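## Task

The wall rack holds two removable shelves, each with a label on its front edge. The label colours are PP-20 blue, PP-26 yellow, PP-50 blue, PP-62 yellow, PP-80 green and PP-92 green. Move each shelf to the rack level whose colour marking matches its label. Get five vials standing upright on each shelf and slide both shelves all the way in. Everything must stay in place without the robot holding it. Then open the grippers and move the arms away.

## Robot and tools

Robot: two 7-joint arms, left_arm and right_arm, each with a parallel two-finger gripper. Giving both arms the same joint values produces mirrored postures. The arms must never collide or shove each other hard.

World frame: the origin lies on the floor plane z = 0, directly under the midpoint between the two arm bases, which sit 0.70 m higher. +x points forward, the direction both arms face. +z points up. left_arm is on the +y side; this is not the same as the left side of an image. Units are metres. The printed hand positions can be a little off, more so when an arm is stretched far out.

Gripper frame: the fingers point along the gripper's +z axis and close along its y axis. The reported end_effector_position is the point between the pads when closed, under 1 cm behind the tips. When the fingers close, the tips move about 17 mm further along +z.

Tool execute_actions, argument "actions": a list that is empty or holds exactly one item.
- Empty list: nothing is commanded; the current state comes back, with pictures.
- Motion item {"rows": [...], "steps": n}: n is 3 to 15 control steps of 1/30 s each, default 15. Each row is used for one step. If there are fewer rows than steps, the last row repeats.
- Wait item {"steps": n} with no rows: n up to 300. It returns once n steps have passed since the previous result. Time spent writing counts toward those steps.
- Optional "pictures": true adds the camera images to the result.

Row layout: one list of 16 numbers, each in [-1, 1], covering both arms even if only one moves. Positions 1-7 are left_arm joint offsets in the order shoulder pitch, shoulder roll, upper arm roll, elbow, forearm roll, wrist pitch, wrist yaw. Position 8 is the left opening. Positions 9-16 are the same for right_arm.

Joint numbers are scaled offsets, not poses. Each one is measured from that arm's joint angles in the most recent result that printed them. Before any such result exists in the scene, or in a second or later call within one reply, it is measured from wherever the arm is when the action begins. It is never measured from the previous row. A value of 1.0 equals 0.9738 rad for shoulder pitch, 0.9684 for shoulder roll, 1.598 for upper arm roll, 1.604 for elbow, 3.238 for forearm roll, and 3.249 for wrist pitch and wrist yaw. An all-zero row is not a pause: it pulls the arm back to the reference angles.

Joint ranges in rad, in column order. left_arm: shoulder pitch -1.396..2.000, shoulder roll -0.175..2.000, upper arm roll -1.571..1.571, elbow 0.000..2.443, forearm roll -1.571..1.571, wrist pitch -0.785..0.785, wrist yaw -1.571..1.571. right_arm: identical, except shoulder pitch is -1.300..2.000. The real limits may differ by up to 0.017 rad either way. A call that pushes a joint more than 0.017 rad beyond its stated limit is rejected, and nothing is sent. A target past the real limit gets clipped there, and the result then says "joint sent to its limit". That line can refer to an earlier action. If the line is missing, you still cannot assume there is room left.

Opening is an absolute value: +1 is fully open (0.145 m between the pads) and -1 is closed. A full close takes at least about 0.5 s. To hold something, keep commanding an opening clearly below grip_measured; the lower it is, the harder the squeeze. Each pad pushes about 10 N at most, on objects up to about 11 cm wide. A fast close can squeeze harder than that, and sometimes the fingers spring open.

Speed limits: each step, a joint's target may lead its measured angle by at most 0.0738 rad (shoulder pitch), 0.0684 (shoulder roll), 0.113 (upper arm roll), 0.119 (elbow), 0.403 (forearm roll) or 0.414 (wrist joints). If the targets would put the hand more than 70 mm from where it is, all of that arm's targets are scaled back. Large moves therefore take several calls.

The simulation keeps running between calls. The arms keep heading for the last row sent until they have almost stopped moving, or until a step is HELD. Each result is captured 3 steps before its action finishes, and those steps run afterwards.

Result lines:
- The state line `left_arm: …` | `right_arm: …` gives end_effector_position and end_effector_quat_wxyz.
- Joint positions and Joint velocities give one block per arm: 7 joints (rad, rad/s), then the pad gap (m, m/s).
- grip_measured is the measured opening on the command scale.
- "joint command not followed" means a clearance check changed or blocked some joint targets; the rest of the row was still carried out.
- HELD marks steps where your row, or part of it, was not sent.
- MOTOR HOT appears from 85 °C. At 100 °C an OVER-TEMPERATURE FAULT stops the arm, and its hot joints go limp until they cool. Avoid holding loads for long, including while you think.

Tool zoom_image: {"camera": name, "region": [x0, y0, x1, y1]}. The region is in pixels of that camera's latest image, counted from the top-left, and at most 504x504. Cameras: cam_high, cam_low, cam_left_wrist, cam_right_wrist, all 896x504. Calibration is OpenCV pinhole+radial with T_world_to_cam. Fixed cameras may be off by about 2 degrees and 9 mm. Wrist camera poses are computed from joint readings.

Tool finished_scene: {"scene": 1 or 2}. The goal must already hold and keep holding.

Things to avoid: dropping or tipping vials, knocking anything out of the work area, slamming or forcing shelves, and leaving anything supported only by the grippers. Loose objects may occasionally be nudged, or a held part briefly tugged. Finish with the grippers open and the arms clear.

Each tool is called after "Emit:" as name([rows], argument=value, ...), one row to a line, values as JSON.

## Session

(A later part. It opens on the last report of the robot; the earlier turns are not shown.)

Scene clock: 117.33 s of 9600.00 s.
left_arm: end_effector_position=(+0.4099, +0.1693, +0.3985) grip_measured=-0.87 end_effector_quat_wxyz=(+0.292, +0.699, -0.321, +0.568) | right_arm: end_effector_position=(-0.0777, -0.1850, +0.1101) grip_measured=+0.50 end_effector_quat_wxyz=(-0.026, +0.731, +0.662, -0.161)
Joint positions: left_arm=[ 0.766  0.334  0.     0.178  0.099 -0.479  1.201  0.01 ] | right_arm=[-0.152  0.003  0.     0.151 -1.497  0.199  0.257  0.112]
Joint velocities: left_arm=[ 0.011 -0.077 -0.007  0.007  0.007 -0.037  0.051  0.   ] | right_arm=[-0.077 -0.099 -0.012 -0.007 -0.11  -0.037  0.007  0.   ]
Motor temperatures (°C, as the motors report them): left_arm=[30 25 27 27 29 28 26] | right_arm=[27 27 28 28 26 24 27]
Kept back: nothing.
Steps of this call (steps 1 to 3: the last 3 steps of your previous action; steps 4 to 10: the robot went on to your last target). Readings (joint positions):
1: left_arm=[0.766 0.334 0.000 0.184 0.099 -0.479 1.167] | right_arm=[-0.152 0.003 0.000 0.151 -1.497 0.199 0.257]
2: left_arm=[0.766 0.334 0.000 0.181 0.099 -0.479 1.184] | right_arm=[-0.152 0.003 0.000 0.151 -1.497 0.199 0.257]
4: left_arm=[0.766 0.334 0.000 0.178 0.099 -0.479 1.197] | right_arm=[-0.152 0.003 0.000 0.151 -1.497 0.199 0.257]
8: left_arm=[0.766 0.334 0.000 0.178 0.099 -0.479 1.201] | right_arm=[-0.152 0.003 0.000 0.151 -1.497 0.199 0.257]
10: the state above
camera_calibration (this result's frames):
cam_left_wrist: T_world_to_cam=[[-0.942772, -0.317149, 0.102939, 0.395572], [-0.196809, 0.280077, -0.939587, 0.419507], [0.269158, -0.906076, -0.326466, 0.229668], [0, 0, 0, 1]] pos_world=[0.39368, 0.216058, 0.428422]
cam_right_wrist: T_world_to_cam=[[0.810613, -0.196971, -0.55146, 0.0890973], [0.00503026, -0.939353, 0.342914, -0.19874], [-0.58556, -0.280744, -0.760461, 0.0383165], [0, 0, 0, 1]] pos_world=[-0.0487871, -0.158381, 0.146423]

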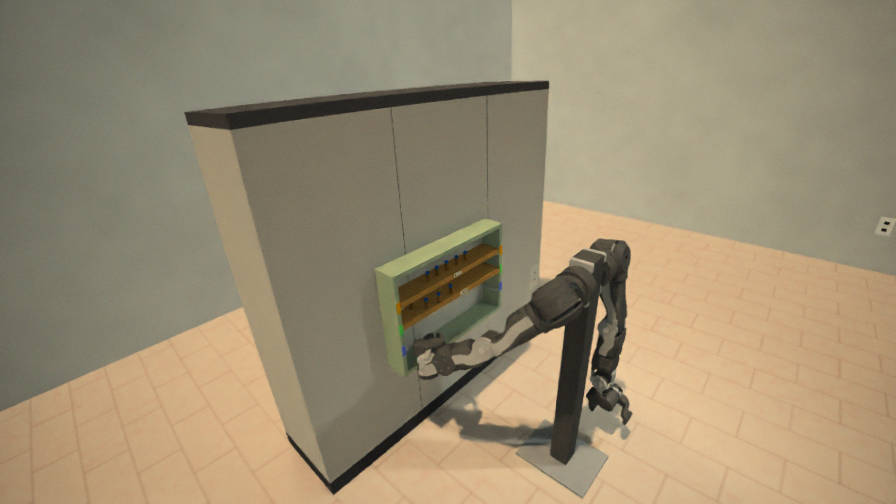

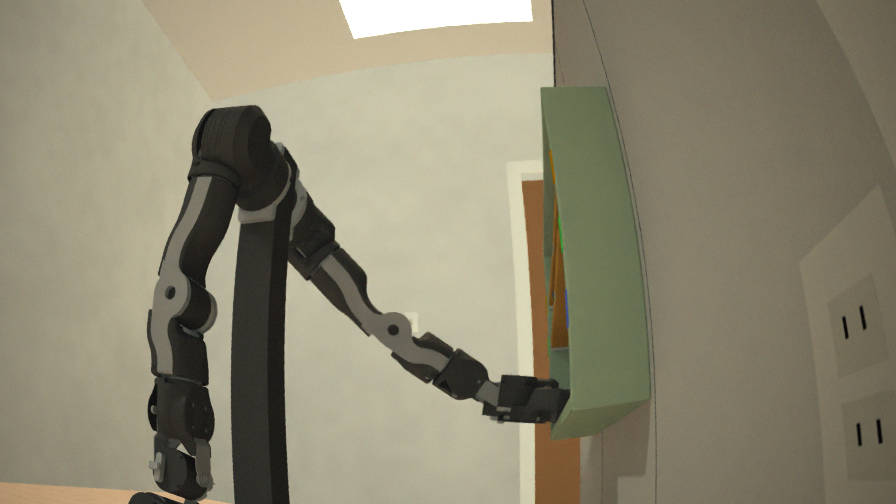

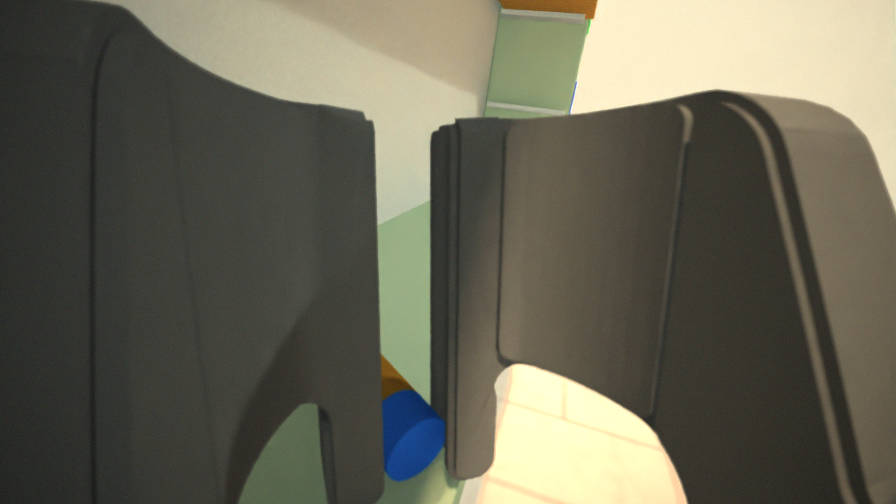

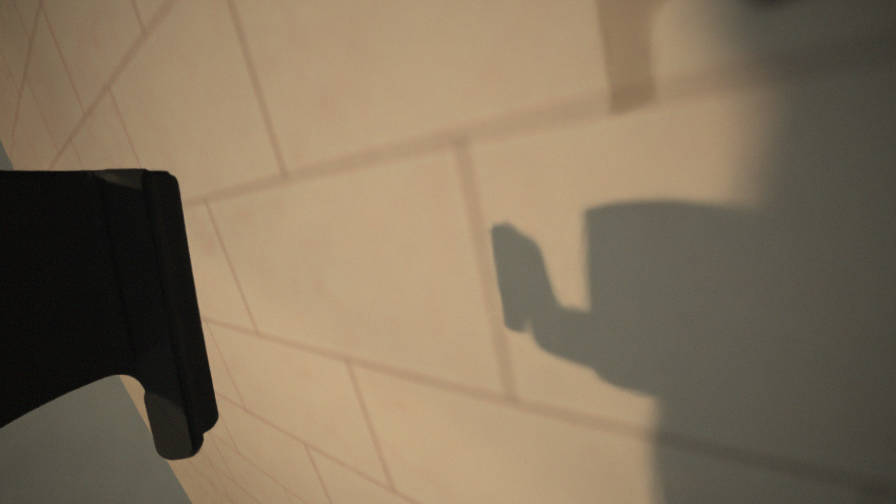

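Emit:
execute_actions([
  {"rows":[[0,0,0,0,0,0,0,-0.9,0,0,0,0,0,0,0,0.5],[0,0,0,0,0,0,0,-0.86,0,0,0,0,0,0,0,0.5],[0,0,0,0,0,0,0,-0.84,0,0,0,0,0,0,0,0.5],[0,0,0,0,0,0,0,-0.8,0,0,0,0,0,0,0,0.5],[0,0,0,0,0,0,-0.004,-0.74,0,0,0,0,0,0,0,0.5],[0,0,0,0,0,0,-0.01,-0.68,0,0,0,0,0,0,0,0.5],[0,0,0,0,0,0,-0.016,-0.68,0,0,0,0,0,0,0,0.5],[0,0,0,0,0,0,-0.024,-0.68,0,0,0,0,0,0,0,0.5],[0,0,0,0,0,0,-0.032,-0.68,0,0,0,0,0,0,0,0.5]]},
])

Emit:
execute_actions([
  {"steps":8},
], pictures=true)

Scene clock: 117.90 s of 9600.00 s.
left_arm: end_effector_position=(+0.4214, +0.1795, +0.3979) grip_measured=-0.68 end_effector_quat_wxyz=(+0.258, +0.712, -0.294, +0.583) | right_arm: end_effector_position=(-0.0777, -0.1850, +0.1101) grip_measured=+0.50 end_effector_quat_wxyz=(-0.026, +0.731, +0.662, -0.161)
Joint positions: left_arm=[ 0.766  0.334  0.     0.178  0.099 -0.479  1.107  0.024] | right_arm=[-0.152  0.003  0.     0.151 -1.497  0.199  0.257  0.112]
Joint velocities: left_arm=[ 0.033  0.011 -0.007  0.002 -0.007 -0.037 -0.066 -0.   ] | right_arm=[-0.099 -0.033  0.002 -0.017 -0.037  0.007  0.022 -0.   ]
Motor temperatures (°C, as the motors report them): left_arm=[30 25 27 27 29 28 26] | right_arm=[27 27 28 28 26 24 27]
Steps of this call (steps 1 to 5: the robot went on to your last target; steps 6 to 17: the first 12 steps of this action). Readings (joint positions):
6: left_arm=[0.766 0.334 0.000 0.178 0.099 -0.479 1.201] | right_arm=[-0.152 0.003 0.000 0.151 -1.497 0.199 0.257]
7: left_arm=[0.766 0.334 0.000 0.178 0.099 -0.479 1.201] | right_arm=[-0.152 0.003 0.000 0.151 -1.497 0.199 0.257]
9: left_arm=[0.766 0.334 0.000 0.178 0.099 -0.479 1.201] | right_arm=[-0.152 0.003 0.000 0.151 -1.497 0.199 0.257]
13: left_arm=[0.766 0.334 0.000 0.178 0.099 -0.479 1.154] | right_arm=[-0.152 0.003 0.000 0.151 -1.497 0.199 0.257]
17: the state above

Scene clock: 118.17 s of 9600.00 s.
left_arm: end_effector_position=(+0.4219, +0.1799, +0.3979) grip_measured=-0.68 end_effector_quat_wxyz=(+0.257, +0.713, -0.292, +0.583) | right_arm: end_effector_position=(-0.0777, -0.1850, +0.1101) grip_measured=+0.50 end_effector_quat_wxyz=(-0.026, +0.731, +0.662, -0.161)
Joint positions: left_arm=[ 0.766  0.334  0.     0.178  0.099 -0.479  1.103  0.024] | right_arm=[-0.152  0.003  0.     0.151 -1.497  0.199  0.257  0.112]
Joint velocities: left_arm=[-0.011  0.033  0.012  0.012 -0.037 -0.037  0.007  0.   ] | right_arm=[ 0.011 -0.033  0.007  0.002 -0.007 -0.022 -0.051 -0.   ]
Motor temperatures (°C, as the motors report them): left_arm=[30 25 27 27 29 28 26] | right_arm=[27 27 28 28 26 24 27]
Kept back: nothing.
Steps of this call (steps 1 to 3: the last 3 steps of your previous action; steps 4 to 8: the robot went on to your last target). Readings (joint positions):
1: left_arm=[0.766 0.334 0.000 0.178 0.099 -0.479 1.105] | right_arm=[-0.152 0.003 0.000 0.151 -1.497 0.199 0.257]
2: left_arm=[0.766 0.334 0.000 0.178 0.099 -0.479 1.104] | right_arm=[-0.152 0.003 0.000 0.151 -1.497 0.199 0.257]
4: left_arm=[0.766 0.334 0.000 0.178 0.099 -0.479 1.103] | right_arm=[-0.152 0.003 0.000 0.151 -1.497 0.199 0.257]
8: the state above
camera_calibration (this result's frames):
cam_left_wrist: T_world_to_cam=[[-0.908865, -0.407922, 0.0869778, 0.418705], [-0.212868, 0.274323, -0.937781, 0.425422], [0.358681, -0.870831, -0.336156, 0.195599], [0, 0, 0, 1]] pos_world=[0.400947, 0.22443, 0.428286]
cam_right_wrist: T_world_to_cam=[[0.810613, -0.196971, -0.55146, 0.0890973], [0.00503026, -0.939353, 0.342914, -0.19874], [-0.58556, -0.280744, -0.760461, 0.0383165], [0, 0, 0, 1]] pos_world=[-0.0487871, -0.158381, 0.146423]

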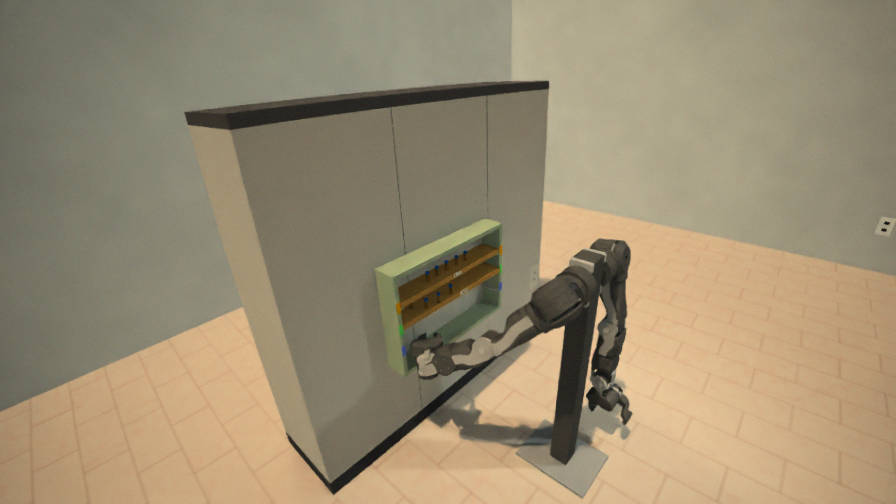

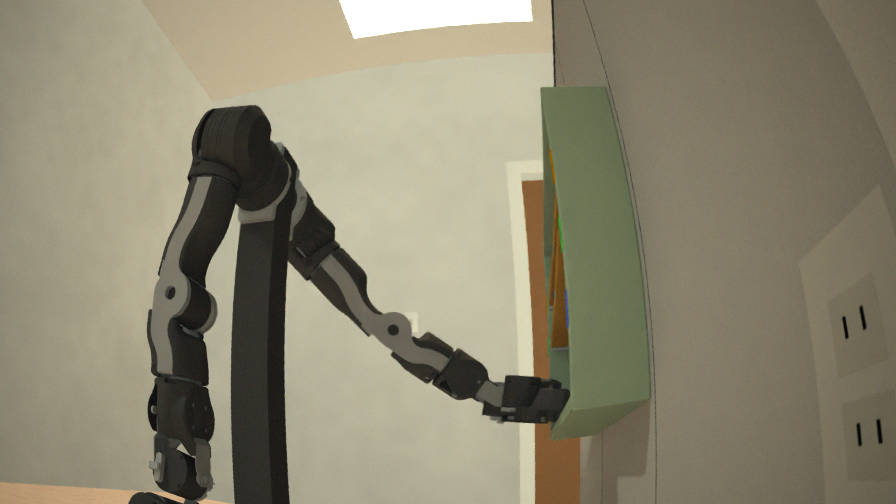

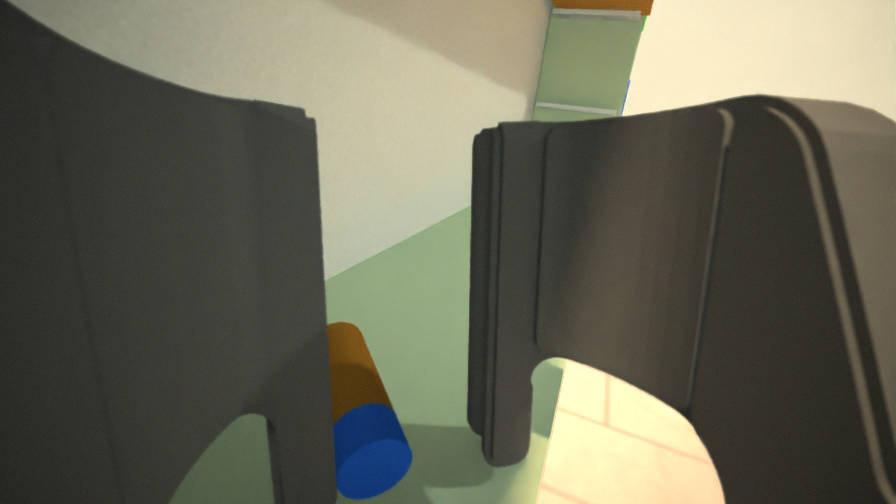

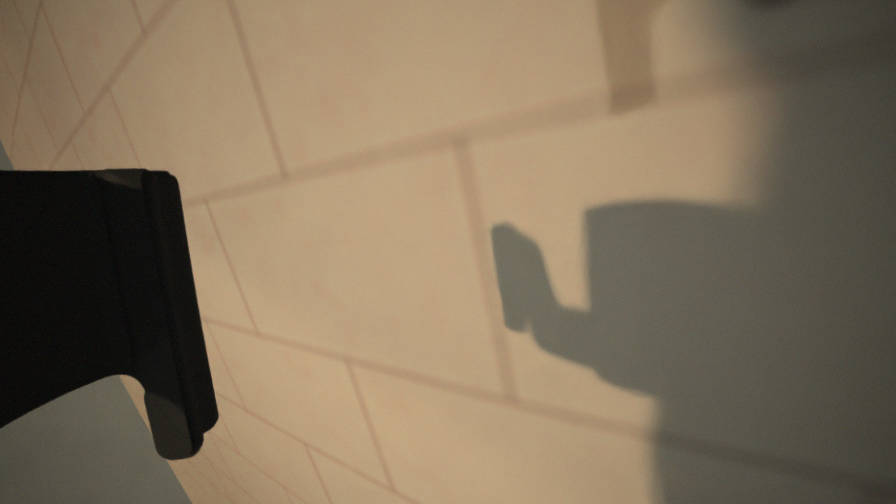

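Emit:
execute_actions([
  {"rows":[[0,0,0,0,0,0,-0.006,-0.6,0,0,0,0,0,0,0,0.5],[0,0,0,0.02,0,0,-0.006,-0.6,0,0,0,0,0,0,0,0.5],[0,0,0,0.045,0,0,-0.006,-0.6,0,0,0,0,0,0,0,0.5],[0,0,0,0.07,0,0,0,-0.6,0,0,0,0,0,0,0,0.5],[-0.04,0,0,0.12,0,0,0,-0.6,0,0,0,0,0,0,0,0.5],[-0.1,0,0,0.18,0,0.01,0,-0.6,0,0,0,0,0,0,0,0.5],[-0.17,0,0,0.245,0,0.02,0,-0.6,0,0,0,0,0,0,0,0.5],[-0.24,0,0,0.31,0,0.03,0,-0.6,0,0,0,0,0,0,0,0.5],[-0.31,0,0,0.37,0,0.04,0,-0.6,0,0,0,0,0,0,0,0.5],[-0.38,0,0,0.425,0,0.045,0,-0.6,0,0,0,0,0,0,0,0.5],[-0.45,0,0,0.48,0,0.045,0,-0.6,0,0,0,0,0,0,0,0.5],[-0.52,0,0,0.53,0,0.045,0,-0.6,0,0,0,0,0,0,0,0.5],[-0.59,0,0,0.58,0,0.045,0,-0.6,0,0,0,0,0,0,0,0.5],[-0.66,0,0,0.61,0,0.045,0,-0.6,0,0,0,0,0,0,0,0.5],[-0.729,0,0,0.626,0,0.045,0,-0.6,0,0,0,0,0,0,0,0.5]]},
])

Emit:
execute_actions([
  {"steps":12},
])

Emit:
execute_actions([
  {"rows":[[0,-0.345,0,0,-0.03,0,-0.4,-0.6,0,0,0,0,0,0,0,0.5]]},
])

Emit:
execute_actions([
  {"steps":12},
], pictures=true)

Scene clock: 118.90 s of 9600.00 s.
left_arm: end_effector_position=(+0.3598, +0.1297, +0.4256) grip_measured=-0.60 end_effector_quat_wxyz=(+0.246, +0.631, -0.419, +0.605) | right_arm: end_effector_position=(-0.0777, -0.1850, +0.1101) grip_measured=+0.50 end_effector_quat_wxyz=(-0.026, +0.731, +0.662, -0.161)
Joint positions: left_arm=[ 0.3    0.333  0.001  1.016  0.098 -0.344  1.101  0.03 ] | right_arm=[-0.152  0.003  0.     0.151 -1.497  0.199  0.257  0.112]
Joint velocities: left_arm=[-1.593  0.033  0.002  1.883  0.066 -0.007  0.125 -0.   ] | right_arm=[-0.077 -0.033 -0.022  0.002  0.007 -0.051  0.022 -0.   ]
Motor temperatures (°C, as the motors report them): left_arm=[30 25 27 27 29 28 26] | right_arm=[27 27 28 28 26 24 27]
Steps of this call (steps 1 to 10: the robot went on to your last target; steps 11 to 22: the first 12 steps of this action). Readings (joint positions):
11: left_arm=[0.766 0.334 0.000 0.178 0.099 -0.479 1.098] | right_arm=[-0.152 0.003 0.000 0.151 -1.497 0.199 0.257]
12: left_arm=[0.761 0.334 0.000 0.196 0.097 -0.479 1.094] | right_arm=[-0.152 0.003 0.000 0.151 -1.497 0.199 0.257]
14: left_arm=[0.755 0.334 0.000 0.276 0.094 -0.478 1.096] | right_arm=[-0.152 0.003 0.000 0.151 -1.497 0.199 0.257]
18: left_arm=[0.577 0.336 0.001 0.670 0.105 -0.420 1.095] | right_arm=[-0.152 0.003 0.000 0.151 -1.497 0.199 0.257]
22: the state above

Scene clock: 119.30 s of 9600.00 s.
left_arm: end_effector_position=(+0.2965, +0.1146, +0.3901) grip_measured=-0.60 end_effector_quat_wxyz=(+0.280, +0.649, -0.425, +0.565) | right_arm: end_effector_position=(-0.0777, -0.1850, +0.1101) grip_measured=+0.50 end_effector_quat_wxyz=(-0.026, +0.731, +0.662, -0.161)
Joint positions: left_arm=[ 0.056  0.333  0.     1.184  0.101 -0.332  1.104  0.03 ] | right_arm=[-0.152  0.003  0.     0.151 -1.497  0.199  0.257  0.112]
Joint velocities: left_arm=[-0.209  0.011 -0.017 -0.149 -0.022  0.037 -0.007 -0.   ] | right_arm=[-0.033  0.011  0.002  0.002 -0.022 -0.007  0.022  0.   ]
Motor temperatures (°C, as the motors report them): left_arm=[30 25 27 27 29 28 26] | right_arm=[27 27 28 28 26 24 27]
Kept back: nothing.
Steps of this call (steps 1 to 3: the last 3 steps of your previous action; steps 4 to 12: the robot went on to your last target). Readings (joint positions):
1: left_arm=[0.235 0.333 0.001 1.096 0.097 -0.339 1.101] | right_arm=[-0.152 0.003 0.000 0.151 -1.497 0.199 0.257]
2: left_arm=[0.175 0.333 0.000 1.157 0.100 -0.338 1.102] | right_arm=[-0.152 0.003 0.000 0.151 -1.497 0.199 0.257]
4: left_arm=[0.062 0.332 0.000 1.191 0.104 -0.337 1.101] | right_arm=[-0.152 0.003 0.000 0.151 -1.497 0.199 0.257]
8: left_arm=[0.056 0.332 -0.002 1.176 0.091 -0.332 1.108] | right_arm=[-0.152 0.003 0.000 0.151 -1.497 0.199 0.257]
12: the state above

Scene clock: 119.70 s of 9600.00 s.
left_arm: end_effector_position=(+0.3765, +0.1904, +0.4063) grip_measured=-0.60 end_effector_quat_wxyz=(-0.072, +0.704, +0.070, +0.703) | right_arm: end_effector_position=(-0.0777, -0.1850, +0.1101) grip_measured=+0.50 end_effector_quat_wxyz=(-0.026, +0.731, +0.662, -0.161)
Joint positions: left_arm=[ 0.056  0.009  0.009  1.182  0.006 -0.332 -0.19   0.03 ] | right_arm=[-0.152  0.003  0.     0.151 -1.497  0.199  0.257  0.112]
Joint velocities: left_arm=[-0.011 -0.319 -0.149  0.007 -0.007  0.007 -0.11  -0.   ] | right_arm=[-0.055  0.011 -0.007 -0.007 -0.051 -0.007  0.037  0.   ]
Motor temperatures (°C, as the motors report them): left_arm=[30 25 27 27 29 28 26] | right_arm=[27 27 28 28 26 24 27]
Steps of this call (steps 1 to 12: the first 12 steps of this action). Readings (joint positions):
1: left_arm=[0.050 0.304 0.013 1.181 0.057 -0.332 1.019] | right_arm=[-0.152 0.003 0.000 0.151 -1.497 0.199 0.257]
2: left_arm=[0.050 0.251 0.013 1.180 0.029 -0.331 0.871] | right_arm=[-0.152 0.003 0.000 0.151 -1.497 0.199 0.257]
4: left_arm=[0.053 0.115 0.000 1.181 0.011 -0.331 0.509] | right_arm=[-0.152 0.003 0.000 0.151 -1.497 0.199 0.257]
8: left_arm=[0.056 -0.026 -0.016 1.182 0.002 -0.332 -0.086] | right_arm=[-0.152 0.003 0.000 0.151 -1.497 0.199 0.257]
12: the state above

Scene clock: 120.10 s of 9600.00 s.
left_arm: end_effector_position=(+0.3768, +0.1849, +0.4061) grip_measured=-0.60 end_effector_quat_wxyz=(-0.067, +0.704, +0.069, +0.703) | right_arm: end_effector_position=(-0.0777, -0.1850, +0.1101) grip_measured=+0.50 end_effector_quat_wxyz=(-0.026, +0.731, +0.662, -0.161)
Joint positions: left_arm=[ 0.056 -0.     0.     1.182  0.004 -0.332 -0.191  0.03 ] | right_arm=[-0.152  0.003  0.     0.151 -1.497  0.199  0.257  0.112]
Joint velocities: left_arm=[ 0.033 -0.011 -0.012 -0.012 -0.066  0.022 -0.007 -0.   ] | right_arm=[ 0.077  0.099  0.012 -0.002 -0.037 -0.037 -0.022  0.   ]
Motor temperatures (°C, as the motors report them): left_arm=[30 25 27 27 29 28 26] | right_arm=[27 27 28 28 26 24 27]
Kept back: nothing.
Steps of this call (steps 1 to 3: the last 3 steps of your previous action; steps 4 to 12: the robot went on to your last target). Readings (joint positions):
1: left_arm=[0.056 -0.002 0.002 1.182 0.005 -0.332 -0.191] | right_arm=[-0.152 0.003 0.000 0.151 -1.497 0.199 0.257]
2: left_arm=[0.056 -0.008 -0.003 1.182 0.004 -0.332 -0.191] | right_arm=[-0.152 0.003 0.000 0.151 -1.497 0.199 0.257]
4: left_arm=[0.056 -0.003 -0.003 1.182 0.004 -0.332 -0.191] | right_arm=[-0.152 0.003 0.000 0.151 -1.497 0.199 0.257]
8: left_arm=[0.056 -0.000 0.000 1.182 0.004 -0.332 -0.191] | right_arm=[-0.152 0.003 0.000 0.151 -1.497 0.199 0.257]
12: the state above
camera_calibration (this result's frames):
cam_left_wrist: T_world_to_cam=[[-0.160539, -0.987027, 0.00212199, 0.238562], [-0.173278, 0.0260669, -0.984528, 0.472116], [0.971701, -0.158423, -0.175215, -0.209206], [0, 0, 0, 1]] pos_world=[0.323391, 0.190017, 0.427649]
cam_right_wrist: T_world_to_cam=[[0.810613, -0.196971, -0.55146, 0.0890973], [0.00503026, -0.939353, 0.342914, -0.19874], [-0.58556, -0.280744, -0.760461, 0.0383165], [0, 0, 0, 1]] pos_world=[-0.0487871, -0.158381, 0.146423]

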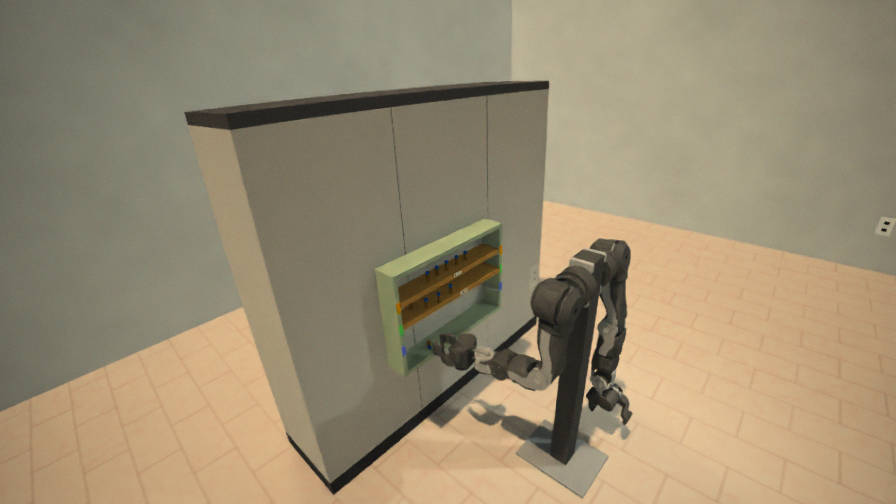

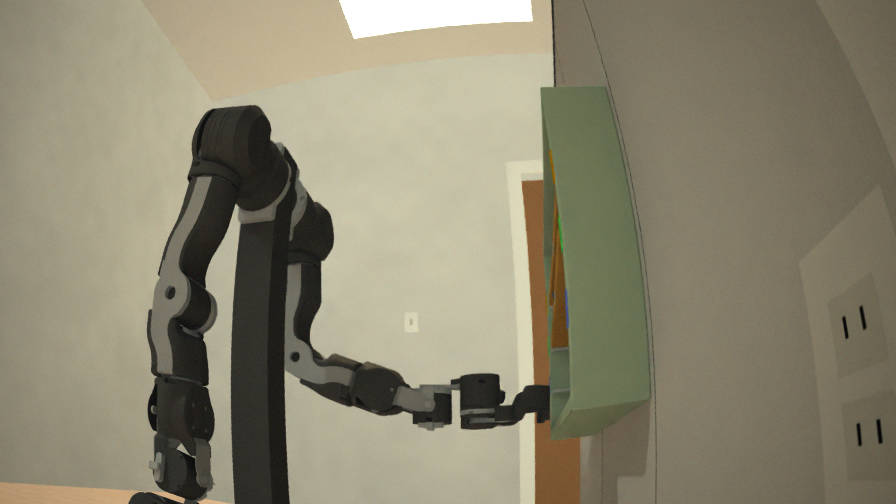

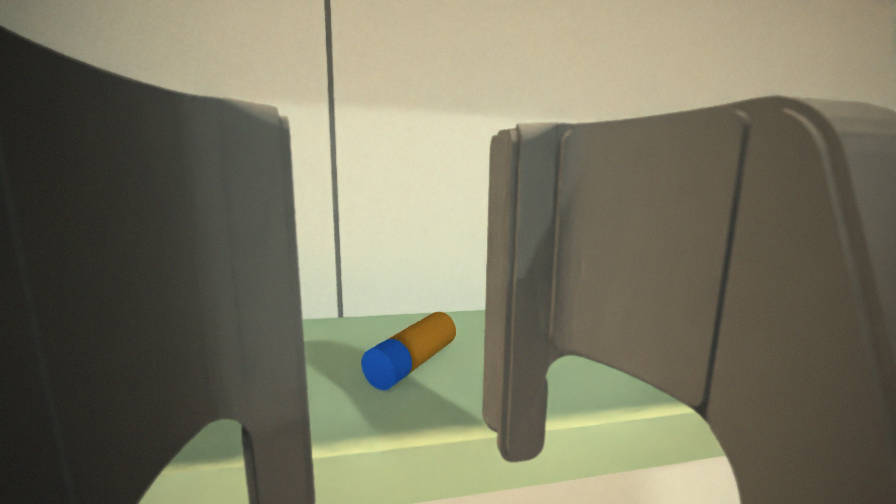

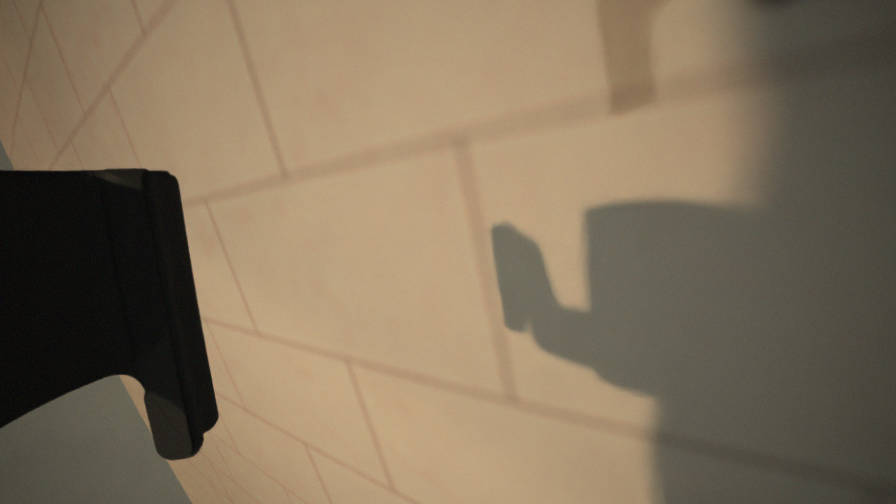

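Emit:
execute_actions([
  {"rows":[[0.04,0,0,-0.035,0,-0.005,-0.01,-0.8,0,0,0,0,0,0,0,0.5],[0.08,0,0,-0.07,0,-0.01,-0.012,-0.95,0,0,0,0,0,0,0,0.5],[0.12,0,0,-0.105,0,-0.015,-0.012,-0.95,0,0,0,0,0,0,0,0.5],[0.155,0,0,-0.133,0,-0.02,-0.012,-0.95,0,0,0,0,0,0,0,0.5],[0.18,0,0,-0.153,0,-0.023,-0.012,-0.95,0,0,0,0,0,0,0,0.5],[0.2,0,0,-0.169,0,-0.026,-0.012,-0.95,0,0,0,0,0,0,0,0.5],[0.225,0,0,-0.189,0,-0.028,-0.012,-0.95,0,0,0,0,0,0,0,0.5],[0.25,0,0,-0.209,0,-0.029,-0.012,-0.95,0,0,0,0,0,0,0,0.5],[0.275,0,0,-0.229,0,-0.03,-0.012,-0.95,0,0,0,0,0,0,0,0.5],[0.3,0,0,-0.247,0,-0.03,-0.012,-0.95,0,0,0,0,0,0,0,0.5],[0.325,0,0,-0.266,0,-0.031,-0.012,-0.95,0,0,0,0,0,0,0,0.5],[0.35,0,0,-0.286,0,-0.032,-0.012,-0.95,0,0,0,0,0,0,0,0.5],[0.375,0,0,-0.306,0,-0.034,-0.012,-0.95,0,0,0,0,0,0,0,0.5],[0.4,0,0,-0.327,0,-0.036,-0.012,-0.95,0,0,0,0,0,0,0,0.5],[0.425,0,0,-0.347,0,-0.038,-0.012,-0.95,0,0,0,0,0,0,0,0.5]]},
])

Emit:
execute_actions([
  {"steps":10},
])

Emit:
execute_actions([
  {"rows":[[-0.03,0,0,0.026,0,0,0,-0.95,0,0,0,0,0,0,0,0.5],[-0.07,0,0,0.06,0,0,0,-0.95,0,0,0,0,0,0,0,0.5],[-0.11,0,0,0.093,0,0.005,0,-0.95,0,0,0,0,0,0,0,0.5],[-0.15,0,0,0.127,0,0.008,0,-0.8,0,0,0,0,0,0,0,0.5],[-0.19,0,0,0.16,0,0.01,0,-0.3,0,0,0,0,0,0,0,0.5]]},
], pictures=true)

Scene clock: 120.83 s of 9600.00 s.
left_arm: end_effector_position=(+0.3858, +0.1852, +0.3889) grip_measured=-0.97 end_effector_quat_wxyz=(-0.075, +0.639, +0.088, +0.760) | right_arm: end_effector_position=(-0.0777, -0.1850, +0.1101) grip_measured=+0.50 end_effector_quat_wxyz=(-0.026, +0.731, +0.662, -0.161)
Joint positions: left_arm=[ 0.229 -0.013 -0.005  0.748 -0.02  -0.767 -0.251  0.002] | right_arm=[-0.152  0.003  0.     0.151 -1.497  0.199  0.257  0.112]
Joint velocities: left_arm=[ 0.297  0.011  0.007 -0.833 -0.037 -1.106 -0.022  0.   ] | right_arm=[ 0.011 -0.033  0.012 -0.012  0.007 -0.022  0.037 -0.   ]
Motor temperatures (°C, as the motors report them): left_arm=[30 25 27 27 29 29 26] | right_arm=[27 27 28 28 26 24 27]
Steps of this call (steps 1 to 10: the robot went on to your last target; steps 11 to 22: the first 12 steps of this action). Readings (joint positions):
11: left_arm=[0.079 -0.000 0.000 1.142 0.004 -0.342 -0.202] | right_arm=[-0.152 0.003 0.000 0.151 -1.497 0.199 0.257]
12: left_arm=[0.123 -0.000 0.000 1.072 0.004 -0.349 -0.213] | right_arm=[-0.152 0.003 0.000 0.151 -1.497 0.199 0.257]
14: left_arm=[0.154 -0.012 -0.004 0.989 -0.003 -0.443 -0.234] | right_arm=[-0.152 0.003 0.000 0.151 -1.497 0.199 0.257]
18: left_arm=[0.186 -0.013 -0.005 0.874 -0.016 -0.603 -0.248] | right_arm=[-0.152 0.003 0.000 0.151 -1.497 0.199 0.257]
22: the state above

Scene clock: 121.17 s of 9600.00 s.
left_arm: end_effector_position=(+0.3860, +0.1849, +0.3846) grip_measured=-0.98 end_effector_quat_wxyz=(-0.089, +0.642, +0.087, +0.757) | right_arm: end_effector_position=(-0.0777, -0.1850, +0.1101) grip_measured=+0.50 end_effector_quat_wxyz=(-0.026, +0.731, +0.662, -0.161)
Joint positions: left_arm=[ 0.246 -0.02  -0.008  0.707 -0.058 -0.778 -0.298  0.002] | right_arm=[-0.152  0.003  0.     0.151 -1.497  0.199  0.257  0.112]
Joint velocities: left_arm=[-0.033  0.033 -0.007  0.002 -0.037 -0.007 -0.022 -0.   ] | right_arm=[ 0.077  0.033 -0.007 -0.002  0.022 -0.007 -0.007 -0.   ]
Motor temperatures (°C, as the motors report them): left_arm=[31 25 27 27 29 30 26] | right_arm=[27 27 28 28 26 24 27]
Kept back: nothing.
Steps of this call (steps 1 to 3: the last 3 steps of your previous action; steps 4 to 10: the robot went on to your last target). Readings (joint positions):
1: left_arm=[0.238 -0.013 -0.005 0.726 -0.023 -0.778 -0.255] | right_arm=[-0.152 0.003 0.000 0.151 -1.497 0.199 0.257]
2: left_arm=[0.241 -0.015 -0.006 0.719 -0.031 -0.778 -0.263] | right_arm=[-0.152 0.003 0.000 0.151 -1.497 0.199 0.257]
4: left_arm=[0.244 -0.018 -0.007 0.709 -0.048 -0.778 -0.286] | right_arm=[-0.152 0.003 0.000 0.151 -1.497 0.199 0.257]
8: left_arm=[0.246 -0.020 -0.008 0.707 -0.057 -0.778 -0.297] | right_arm=[-0.152 0.003 0.000 0.151 -1.497 0.199 0.257]
10: the state above

Scene clock: 121.57 s of 9600.00 s.
left_arm: end_effector_position=(+0.3543, +0.1869, +0.3999) grip_measured=-0.30 end_effector_quat_wxyz=(-0.089, +0.623, +0.093, +0.771) | right_arm: end_effector_position=(-0.0777, -0.1850, +0.1101) grip_measured=+0.50 end_effector_quat_wxyz=(-0.026, +0.731, +0.662, -0.161)
Joint positions: left_arm=[ 0.065 -0.019 -0.009  0.966 -0.059 -0.748 -0.303  0.053] | right_arm=[-0.152  0.003  0.     0.151 -1.497  0.199  0.257  0.112]
Joint velocities: left_arm=[-0.121 -0.033 -0.012  0.002  0.022 -0.022  0.007  0.   ] | right_arm=[-0.033 -0.011  0.022 -0.002 -0.066  0.007 -0.022 -0.   ]
Motor temperatures (°C, as the motors report them): left_arm=[31 25 27 27 29 30 26] | right_arm=[27 27 28 28 26 24 27]
Steps of this call (steps 1 to 12: the first 12 steps of this action). Readings (joint positions):
1: left_arm=[0.224 -0.025 -0.010 0.749 -0.065 -0.778 -0.310] | right_arm=[-0.152 0.003 0.000 0.151 -1.497 0.199 0.257]
2: left_arm=[0.197 -0.025 -0.010 0.791 -0.062 -0.772 -0.308] | right_arm=[-0.152 0.003 0.000 0.151 -1.497 0.199 0.257]
4: left_arm=[0.105 -0.020 -0.010 0.910 -0.061 -0.765 -0.305] | right_arm=[-0.152 0.003 0.000 0.151 -1.497 0.199 0.257]
8: left_arm=[0.051 -0.019 -0.009 0.957 -0.059 -0.748 -0.304] | right_arm=[-0.152 0.003 0.000 0.151 -1.497 0.199 0.257]
12: the state above
camera_calibration (this result's frames):
cam_left_wrist: T_world_to_cam=[[-0.0895662, -0.995009, -0.0439921, 0.23175], [0.034261, 0.0410655, -0.998569, 0.391395], [0.995391, -0.0909452, 0.0304119, -0.291315], [0, 0, 0, 1]] pos_world=[0.29732, 0.188026, 0.409889]
cam_right_wrist: T_world_to_cam=[[0.810613, -0.196971, -0.55146, 0.0890973], [0.00503026, -0.939353, 0.342914, -0.19874], [-0.58556, -0.280744, -0.760461, 0.0383165], [0, 0, 0, 1]] pos_world=[-0.0487871, -0.158381, 0.146423]

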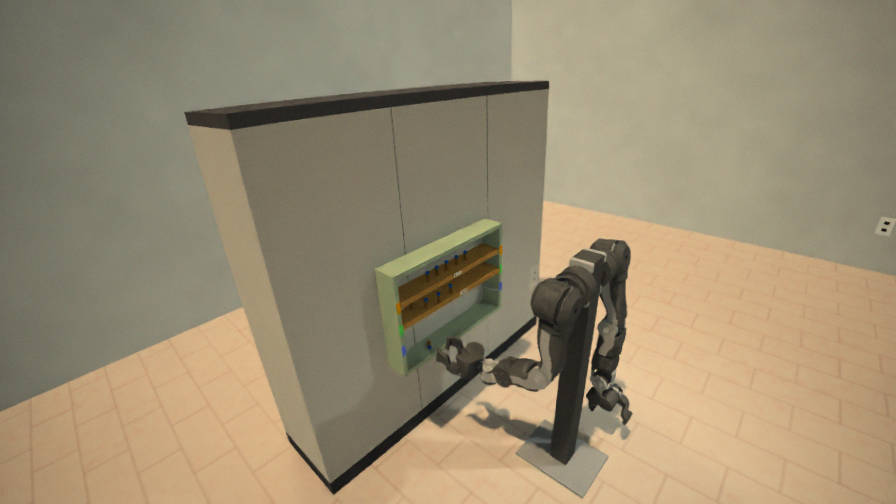

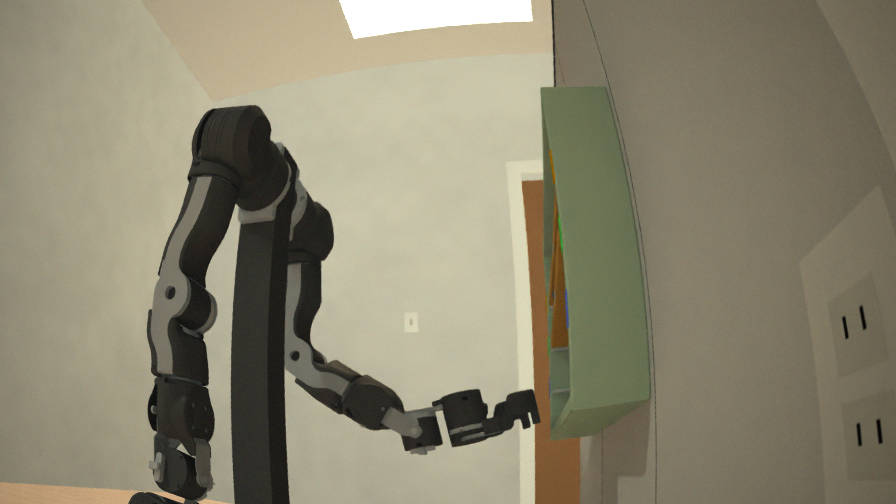

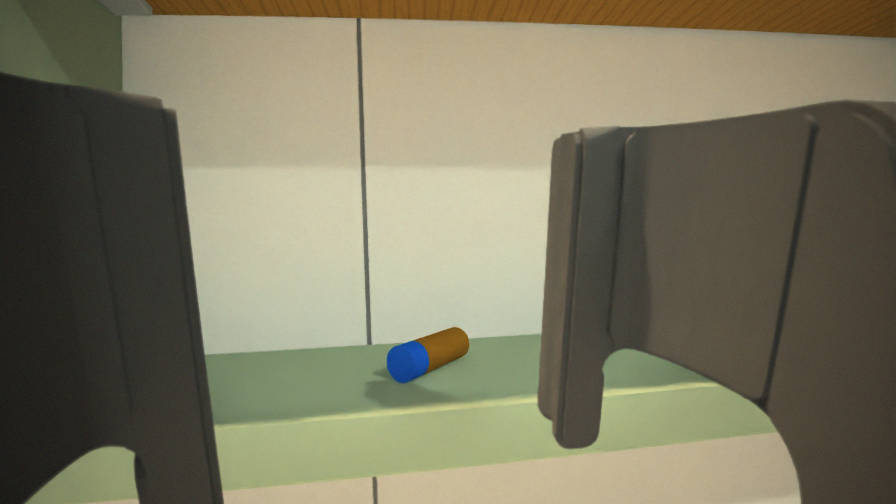

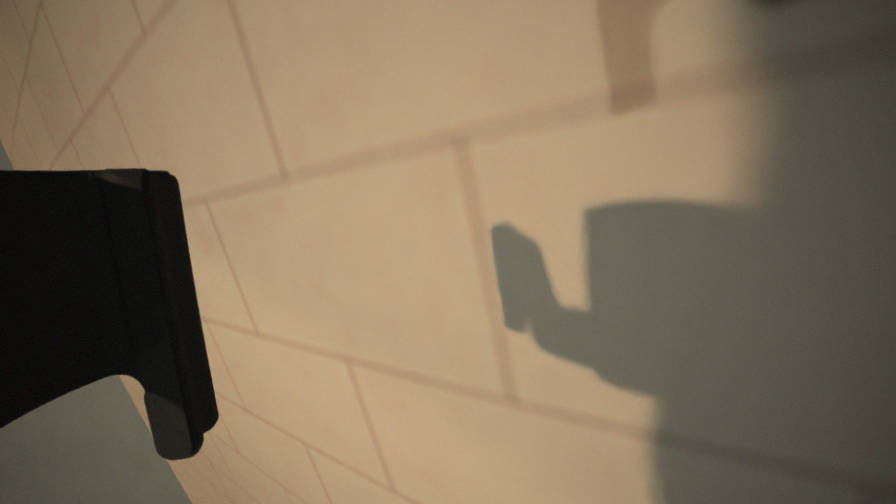

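Emit:
execute_actions([
  {"rows":[[0.03,0.02,0.006,0.007,0.018,0,0.022,-0.95,0,0,0,0,0,0,0,0.5],[0.06,0.02,0.006,0.007,0.018,0.01,0.022,-0.95,0,0,0,0,0,0,0,0.5],[0.09,0.02,0.006,0.007,0.018,0.03,0.022,-0.95,0,0,0,0,0,0,0,0.5],[0.12,0.02,0.006,0.007,0.018,0.05,0.022,-0.95,0,0,0,0,0,0,0,0.5],[0.145,0.02,0.006,0.007,0.018,0.07,0.022,-0.95,0,0,0,0,0,0,0,0.5],[0.145,0.02,0.006,0.007,0.018,0.085,0.022,-0.95,0,0,0,0,0,0,0,0.5],[0.145,0.02,0.006,0.007,0.018,0.095,0.022,-0.95,0,0,0,0,0,0,0,0.5],[0.145,0.02,0.006,0.007,0.018,0.1,0.022,-0.95,0,0,0,0,0,0,0,0.5],[0.145,0.02,0.006,0.007,0.018,0.105,0.022,-0.95,0,0,0,0,0,0,0,0.5],[0.145,0.02,0.006,0.007,0.018,0.11,0.022,-0.95,0,0,0,0,0,0,0,0.5]]},
])

Emit:
execute_actions([
  {"steps":10},
])

Scene clock: 122.10 s of 9600.00 s.
left_arm: end_effector_position=(+0.4026, +0.1916, +0.3989) grip_measured=-0.95 end_effector_quat_wxyz=(-0.083, +0.700, +0.083, +0.704) | right_arm: end_effector_position=(-0.0777, -0.1850, +0.1101) grip_measured=+0.50 end_effector_quat_wxyz=(-0.026, +0.731, +0.662, -0.161)
Joint positions: left_arm=[ 0.203 -0.     0.     0.972 -0.002 -0.401 -0.236  0.004] | right_arm=[-0.152  0.003  0.     0.151 -1.497  0.199  0.257  0.112]
Joint velocities: left_arm=[ 0.253  0.033  0.002  0.042 -0.007  0.168  0.11  -0.   ] | right_arm=[-0.033  0.011 -0.012  0.002 -0.051  0.081 -0.022  0.   ]
Motor temperatures (°C, as the motors report them): left_arm=[31 25 27 27 29 30 26] | right_arm=[27 27 28 28 26 24 27]
Steps of this call (steps 1 to 3: the last 3 steps of your previous action; step 4: the robot went on to your last target; steps 5 to 16: the first 12 steps of this action). Readings (joint positions):
5: left_arm=[0.068 -0.013 -0.008 0.966 -0.034 -0.745 -0.274] | right_arm=[-0.152 0.003 0.000 0.151 -1.497 0.199 0.257]
6: left_arm=[0.095 -0.003 -0.004 0.966 -0.019 -0.730 -0.256] | right_arm=[-0.152 0.003 0.000 0.151 -1.497 0.199 0.257]
8: left_arm=[0.183 0.008 0.003 0.971 -0.004 -0.646 -0.247] | right_arm=[-0.152 0.003 0.000 0.151 -1.497 0.199 0.257]
12: left_arm=[0.220 -0.002 0.000 0.988 -0.002 -0.469 -0.236] | right_arm=[-0.152 0.003 0.000 0.151 -1.497 0.199 0.257]
16: the state above

Scene clock: 122.43 s of 9600.00 s.
left_arm: end_effector_position=(+0.4043, +0.1917, +0.4013) grip_measured=-0.95 end_effector_quat_wxyz=(-0.083, +0.700, +0.083, +0.705) | right_arm: end_effector_position=(-0.0777, -0.1850, +0.1101) grip_measured=+0.50 end_effector_quat_wxyz=(-0.026, +0.731, +0.662, -0.161)
Joint positions: left_arm=[ 0.207 -0.     0.     0.978 -0.002 -0.393 -0.236  0.004] | right_arm=[-0.152  0.003  0.     0.151 -1.497  0.199  0.257  0.112]
Joint velocities: left_arm=[-0.033  0.077  0.007 -0.007  0.037 -0.022  0.007 -0.   ] | right_arm=[ 0.011 -0.033 -0.012  0.017 -0.007 -0.037 -0.037 -0.   ]
Motor temperatures (°C, as the motors report them): left_arm=[30 25 27 27 29 30 26] | right_arm=[27 27 28 28 26 24 27]
Kept back: nothing.
Steps of this call (steps 1 to 3: the last 3 steps of your previous action; steps 4 to 10: the robot went on to your last target). Readings (joint positions):
1: left_arm=[0.209 -0.000 0.000 0.975 -0.002 -0.398 -0.236] | right_arm=[-0.152 0.003 0.000 0.151 -1.497 0.199 0.257]
2: left_arm=[0.210 -0.000 0.000 0.978 -0.002 -0.397 -0.236] | right_arm=[-0.152 0.003 0.000 0.151 -1.497 0.199 0.257]
4: left_arm=[0.208 -0.000 0.000 0.978 -0.002 -0.394 -0.236] | right_arm=[-0.152 0.003 0.000 0.151 -1.497 0.199 0.257]
8: left_arm=[0.207 -0.000 0.000 0.978 -0.002 -0.393 -0.236] | right_arm=[-0.152 0.003 0.000 0.151 -1.497 0.199 0.257]
10: the state above

Emit:
execute_actions([
  {"rows":[[0.02,0,0,-0.016,0,-0.002,0,-0.95,0,0,0,0,0,0,0,0.5],[0.04,0,0,-0.033,0,-0.004,0,-0.95,0,0,0,0,0,0,0,0.5],[0.06,0,0,-0.049,0,-0.006,0,-0.95,0,0,0,0,0,0,0,0.5],[0.08,0,0,-0.066,0,-0.008,0,-0.95,0,0,0,0,0,0,0,0.5],[0.1,0,0,-0.082,0,-0.01,0,-0.95,0,0,0,0,0,0,0,0.5],[0.12,0,0,-0.099,0,-0.012,0,-0.95,0,0,0,0,0,0,0,0.5],[0.14,0,0,-0.115,0,-0.014,0,-0.95,0,0,0,0,0,0,0,0.5],[0.161,0,0,-0.133,0,-0.017,-0.003,-0.95,0,0,0,0,0,0,0,0.5],[0.182,0,0,-0.151,0,-0.02,-0.006,-0.95,0,0,0,0,0,0,0,0.5],[0.202,0,0,-0.17,0,-0.023,-0.009,-0.95,0,0,0,0,0,0,0,0.5],[0.223,0,0,-0.188,0,-0.026,-0.012,-0.95,0,0,0,0,0,0,0,0.5],[0.244,0,0,-0.207,0,-0.029,-0.015,-0.95,0,0,0,0,0,0,0,0.5],[0.265,0,0,-0.226,0,-0.032,-0.018,-0.95,0,0,0,0,0,0,0,0.5],[0.285,0,0,-0.245,0,-0.034,-0.02,-0.95,0,0,0,0,0,0,0,0.5],[0.306,0,0,-0.264,0,-0.036,-0.02,-0.95,0,0,0,0,0,0,0,0.5]]},
])

Emit:
execute_actions([
  {"steps":10},
])

Emit:
execute_actions([
  {"rows":[[-0.03,0,0,0.028,0,0,0,-0.95,0,0,0,0,0,0,0,0.5],[-0.07,0,0,0.064,0,0.005,0,-0.95,0,0,0,0,0,0,0,0.5],[-0.11,0,0,0.1,0,0.012,0,-0.95,0,0,0,0,0,0,0,0.5],[-0.145,0,0,0.13,0,0.018,0,-0.8,0,0,0,0,0,0,0,0.5],[-0.166,0,0,0.149,0,0.022,0,-0.3,0,0,0,0,0,0,0,0.5]]},
], pictures=true)

Scene clock: 130.27 s of 9600.00 s.
left_arm: end_effector_position=(+0.4431, +0.1966, +0.3969) grip_measured=-0.95 end_effector_quat_wxyz=(-0.095, +0.703, +0.093, +0.698) | right_arm: end_effector_position=(-0.0777, -0.1850, +0.1101) grip_measured=+0.50 end_effector_quat_wxyz=(-0.026, +0.731, +0.662, -0.161)
Joint positions: left_arm=[ 0.441 -0.     0.     0.651 -0.002 -0.471 -0.268  0.004] | right_arm=[-0.152  0.003  0.     0.151 -1.497  0.199  0.257  0.112]
Joint velocities: left_arm=[ 0.473  0.033 -0.007 -0.686 -0.037 -0.095 -0.168 -0.   ] | right_arm=[-0.011 -0.011 -0.017 -0.012 -0.11  -0.037  0.051  0.   ]
Motor temperatures (°C, as the motors report them): left_arm=[30 25 27 27 29 29 26] | right_arm=[27 27 28 28 26 24 27]
Steps of this call (steps 1 to 15: the robot went on to your last target; steps 16 to 90: nothing new was sent; then 4.43 s passed at rest; steps 91 to 102: the first 12 steps of this action). Readings (joint positions):
91: left_arm=[0.218 -0.000 0.000 0.960 -0.002 -0.396 -0.236] | right_arm=[-0.152 0.003 0.000 0.151 -1.497 0.199 0.257]
92: left_arm=[0.238 -0.000 0.000 0.928 -0.002 -0.399 -0.236] | right_arm=[-0.152 0.003 0.000 0.151 -1.497 0.199 0.257]
94: left_arm=[0.282 -0.000 0.000 0.877 -0.002 -0.408 -0.236] | right_arm=[-0.152 0.003 0.000 0.151 -1.497 0.199 0.257]
98: left_arm=[0.362 -0.000 0.000 0.771 -0.002 -0.435 -0.237] | right_arm=[-0.152 0.003 0.000 0.151 -1.497 0.199 0.257]
102: the state above

Scene clock: 130.60 s of 9600.00 s.
left_arm: end_effector_position=(+0.4517, +0.2009, +0.3985) grip_measured=-0.95 end_effector_quat_wxyz=(-0.104, +0.700, +0.103, +0.698) | right_arm: end_effector_position=(-0.0777, -0.1850, +0.1101) grip_measured=+0.50 end_effector_quat_wxyz=(-0.026, +0.731, +0.662, -0.161)
Joint positions: left_arm=[ 0.507 -0.     0.     0.555 -0.002 -0.506 -0.295  0.004] | right_arm=[-0.152  0.003  0.     0.151 -1.497  0.199  0.257  0.112]
Joint velocities: left_arm=[-0.011 -0.033 -0.022  0.012  0.037 -0.066 -0.051 -0.   ] | right_arm=[-0.011 -0.033 -0.017 -0.007 -0.037  0.037 -0.051 -0.   ]
Motor temperatures (°C, as the motors report them): left_arm=[30 25 27 27 29 29 26] | right_arm=[27 27 28 28 26 24 27]
Kept back: nothing.
Steps of this call (steps 1 to 3: the last 3 steps of your previous action; steps 4 to 10: the robot went on to your last target). Readings (joint positions):
1: left_arm=[0.462 -0.000 0.000 0.620 -0.002 -0.481 -0.277] | right_arm=[-0.152 0.003 0.000 0.151 -1.497 0.199 0.257]
2: left_arm=[0.483 -0.000 0.000 0.591 -0.002 -0.490 -0.286] | right_arm=[-0.152 0.003 0.000 0.151 -1.497 0.199 0.257]
4: left_arm=[0.510 -0.000 0.000 0.555 -0.002 -0.501 -0.292] | right_arm=[-0.152 0.003 0.000 0.151 -1.497 0.199 0.257]
8: left_arm=[0.507 -0.000 0.000 0.555 -0.002 -0.506 -0.295] | right_arm=[-0.152 0.003 0.000 0.151 -1.497 0.199 0.257]
10: the state above

Scene clock: 131.00 s of 9600.00 s.
left_arm: end_effector_position=(+0.4270, +0.2020, +0.4006) grip_measured=-0.30 end_effector_quat_wxyz=(-0.106, +0.697, +0.106, +0.702) | right_arm: end_effector_position=(-0.0777, -0.1850, +0.1101) grip_measured=+0.50 end_effector_quat_wxyz=(-0.026, +0.731, +0.662, -0.161)
Joint positions: left_arm=[ 0.346 -0.     0.001  0.794 -0.002 -0.438 -0.3    0.053] | right_arm=[-0.152  0.003  0.     0.151 -1.497  0.199  0.257  0.112]
Joint velocities: left_arm=[-0.011  0.011  0.012 -0.002 -0.037  0.007  0.022  0.   ] | right_arm=[ 0.033 -0.099 -0.002  0.007  0.022  0.037 -0.037 -0.   ]
Motor temperatures (°C, as the motors report them): left_arm=[30 25 27 27 29 29 26] | right_arm=[27 27 28 28 26 24 27]
Steps of this call (steps 1 to 12: the first 12 steps of this action). Readings (joint positions):
1: left_arm=[0.487 -0.000 0.000 0.591 -0.002 -0.504 -0.295] | right_arm=[-0.152 0.003 0.000 0.151 -1.497 0.199 0.257]
2: left_arm=[0.449 -0.000 0.000 0.655 -0.002 -0.500 -0.295] | right_arm=[-0.152 0.003 0.000 0.151 -1.497 0.199 0.257]
4: left_arm=[0.368 -0.000 0.000 0.760 -0.002 -0.474 -0.295] | right_arm=[-0.152 0.003 0.000 0.151 -1.497 0.199 0.257]
8: left_arm=[0.344 0.002 0.001 0.791 -0.002 -0.443 -0.300] | right_arm=[-0.152 0.003 0.000 0.151 -1.497 0.199 0.257]
12: the state above
camera_calibration (this result's frames):
cam_left_wrist: T_world_to_cam=[[-0.0538269, -0.998545, -0.00339372, 0.222483], [-0.167232, 0.0123652, -0.98584, 0.475724], [0.984447, -0.0524972, -0.167654, -0.286093], [0, 0, 0, 1]] pos_world=[0.373175, 0.201258, 0.421778]
cam_right_wrist: T_world_to_cam=[[0.810613, -0.196971, -0.55146, 0.0890973], [0.00503026, -0.939353, 0.342914, -0.19874], [-0.58556, -0.280744, -0.760461, 0.0383165], [0, 0, 0, 1]] pos_world=[-0.0487871, -0.158381, 0.146423]

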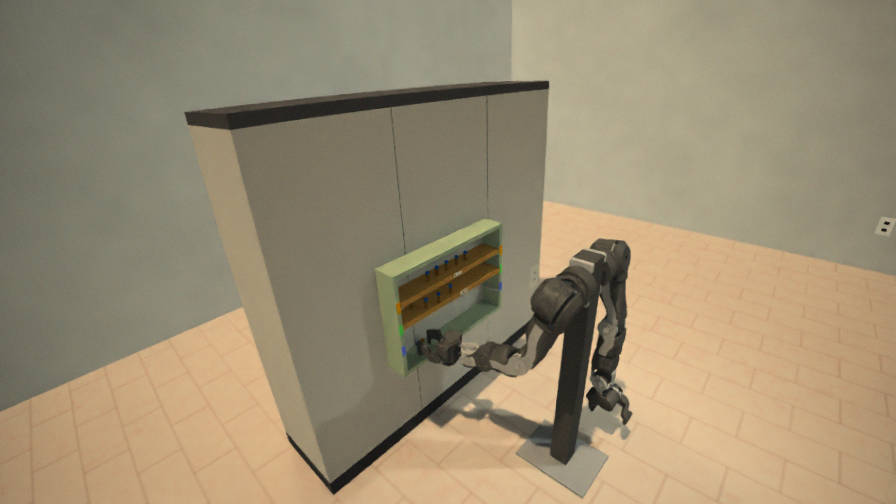

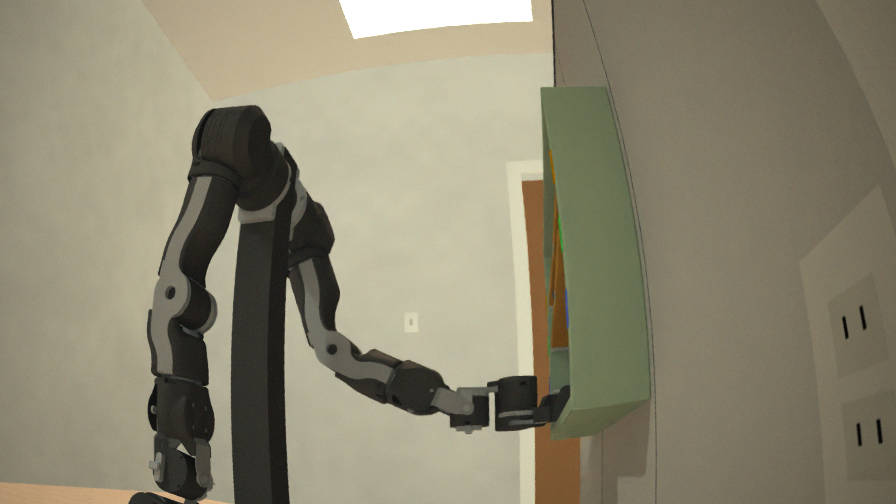

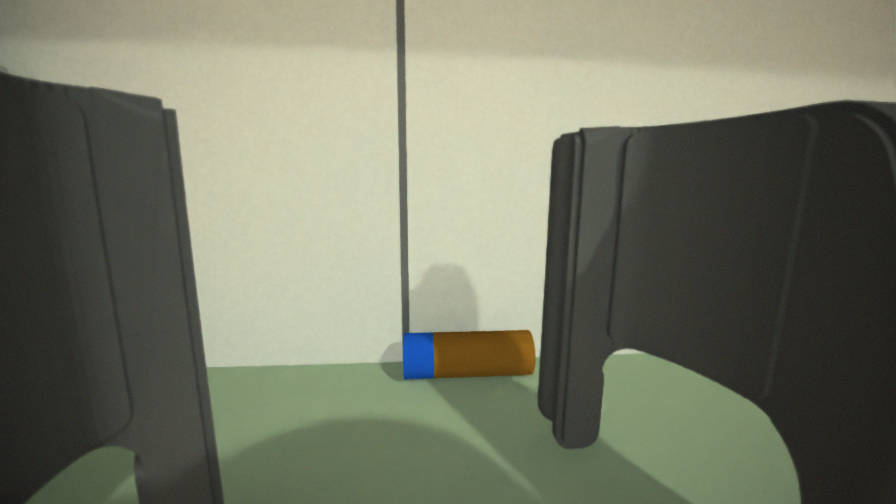

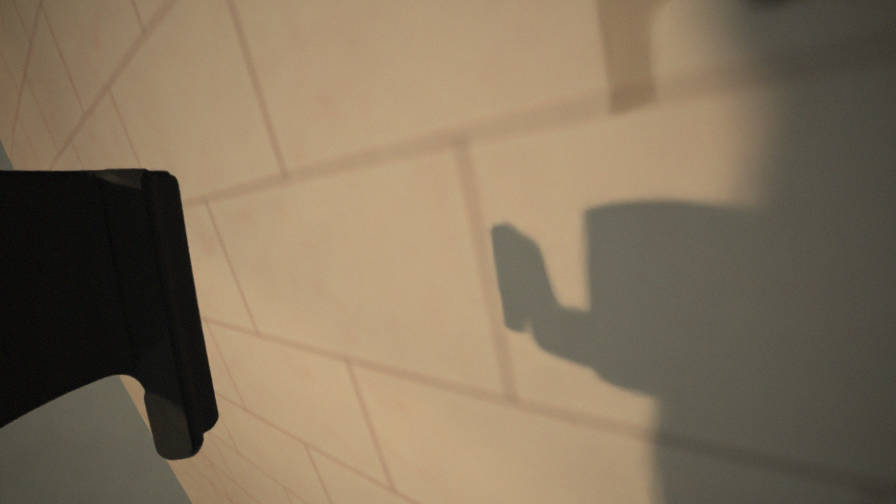

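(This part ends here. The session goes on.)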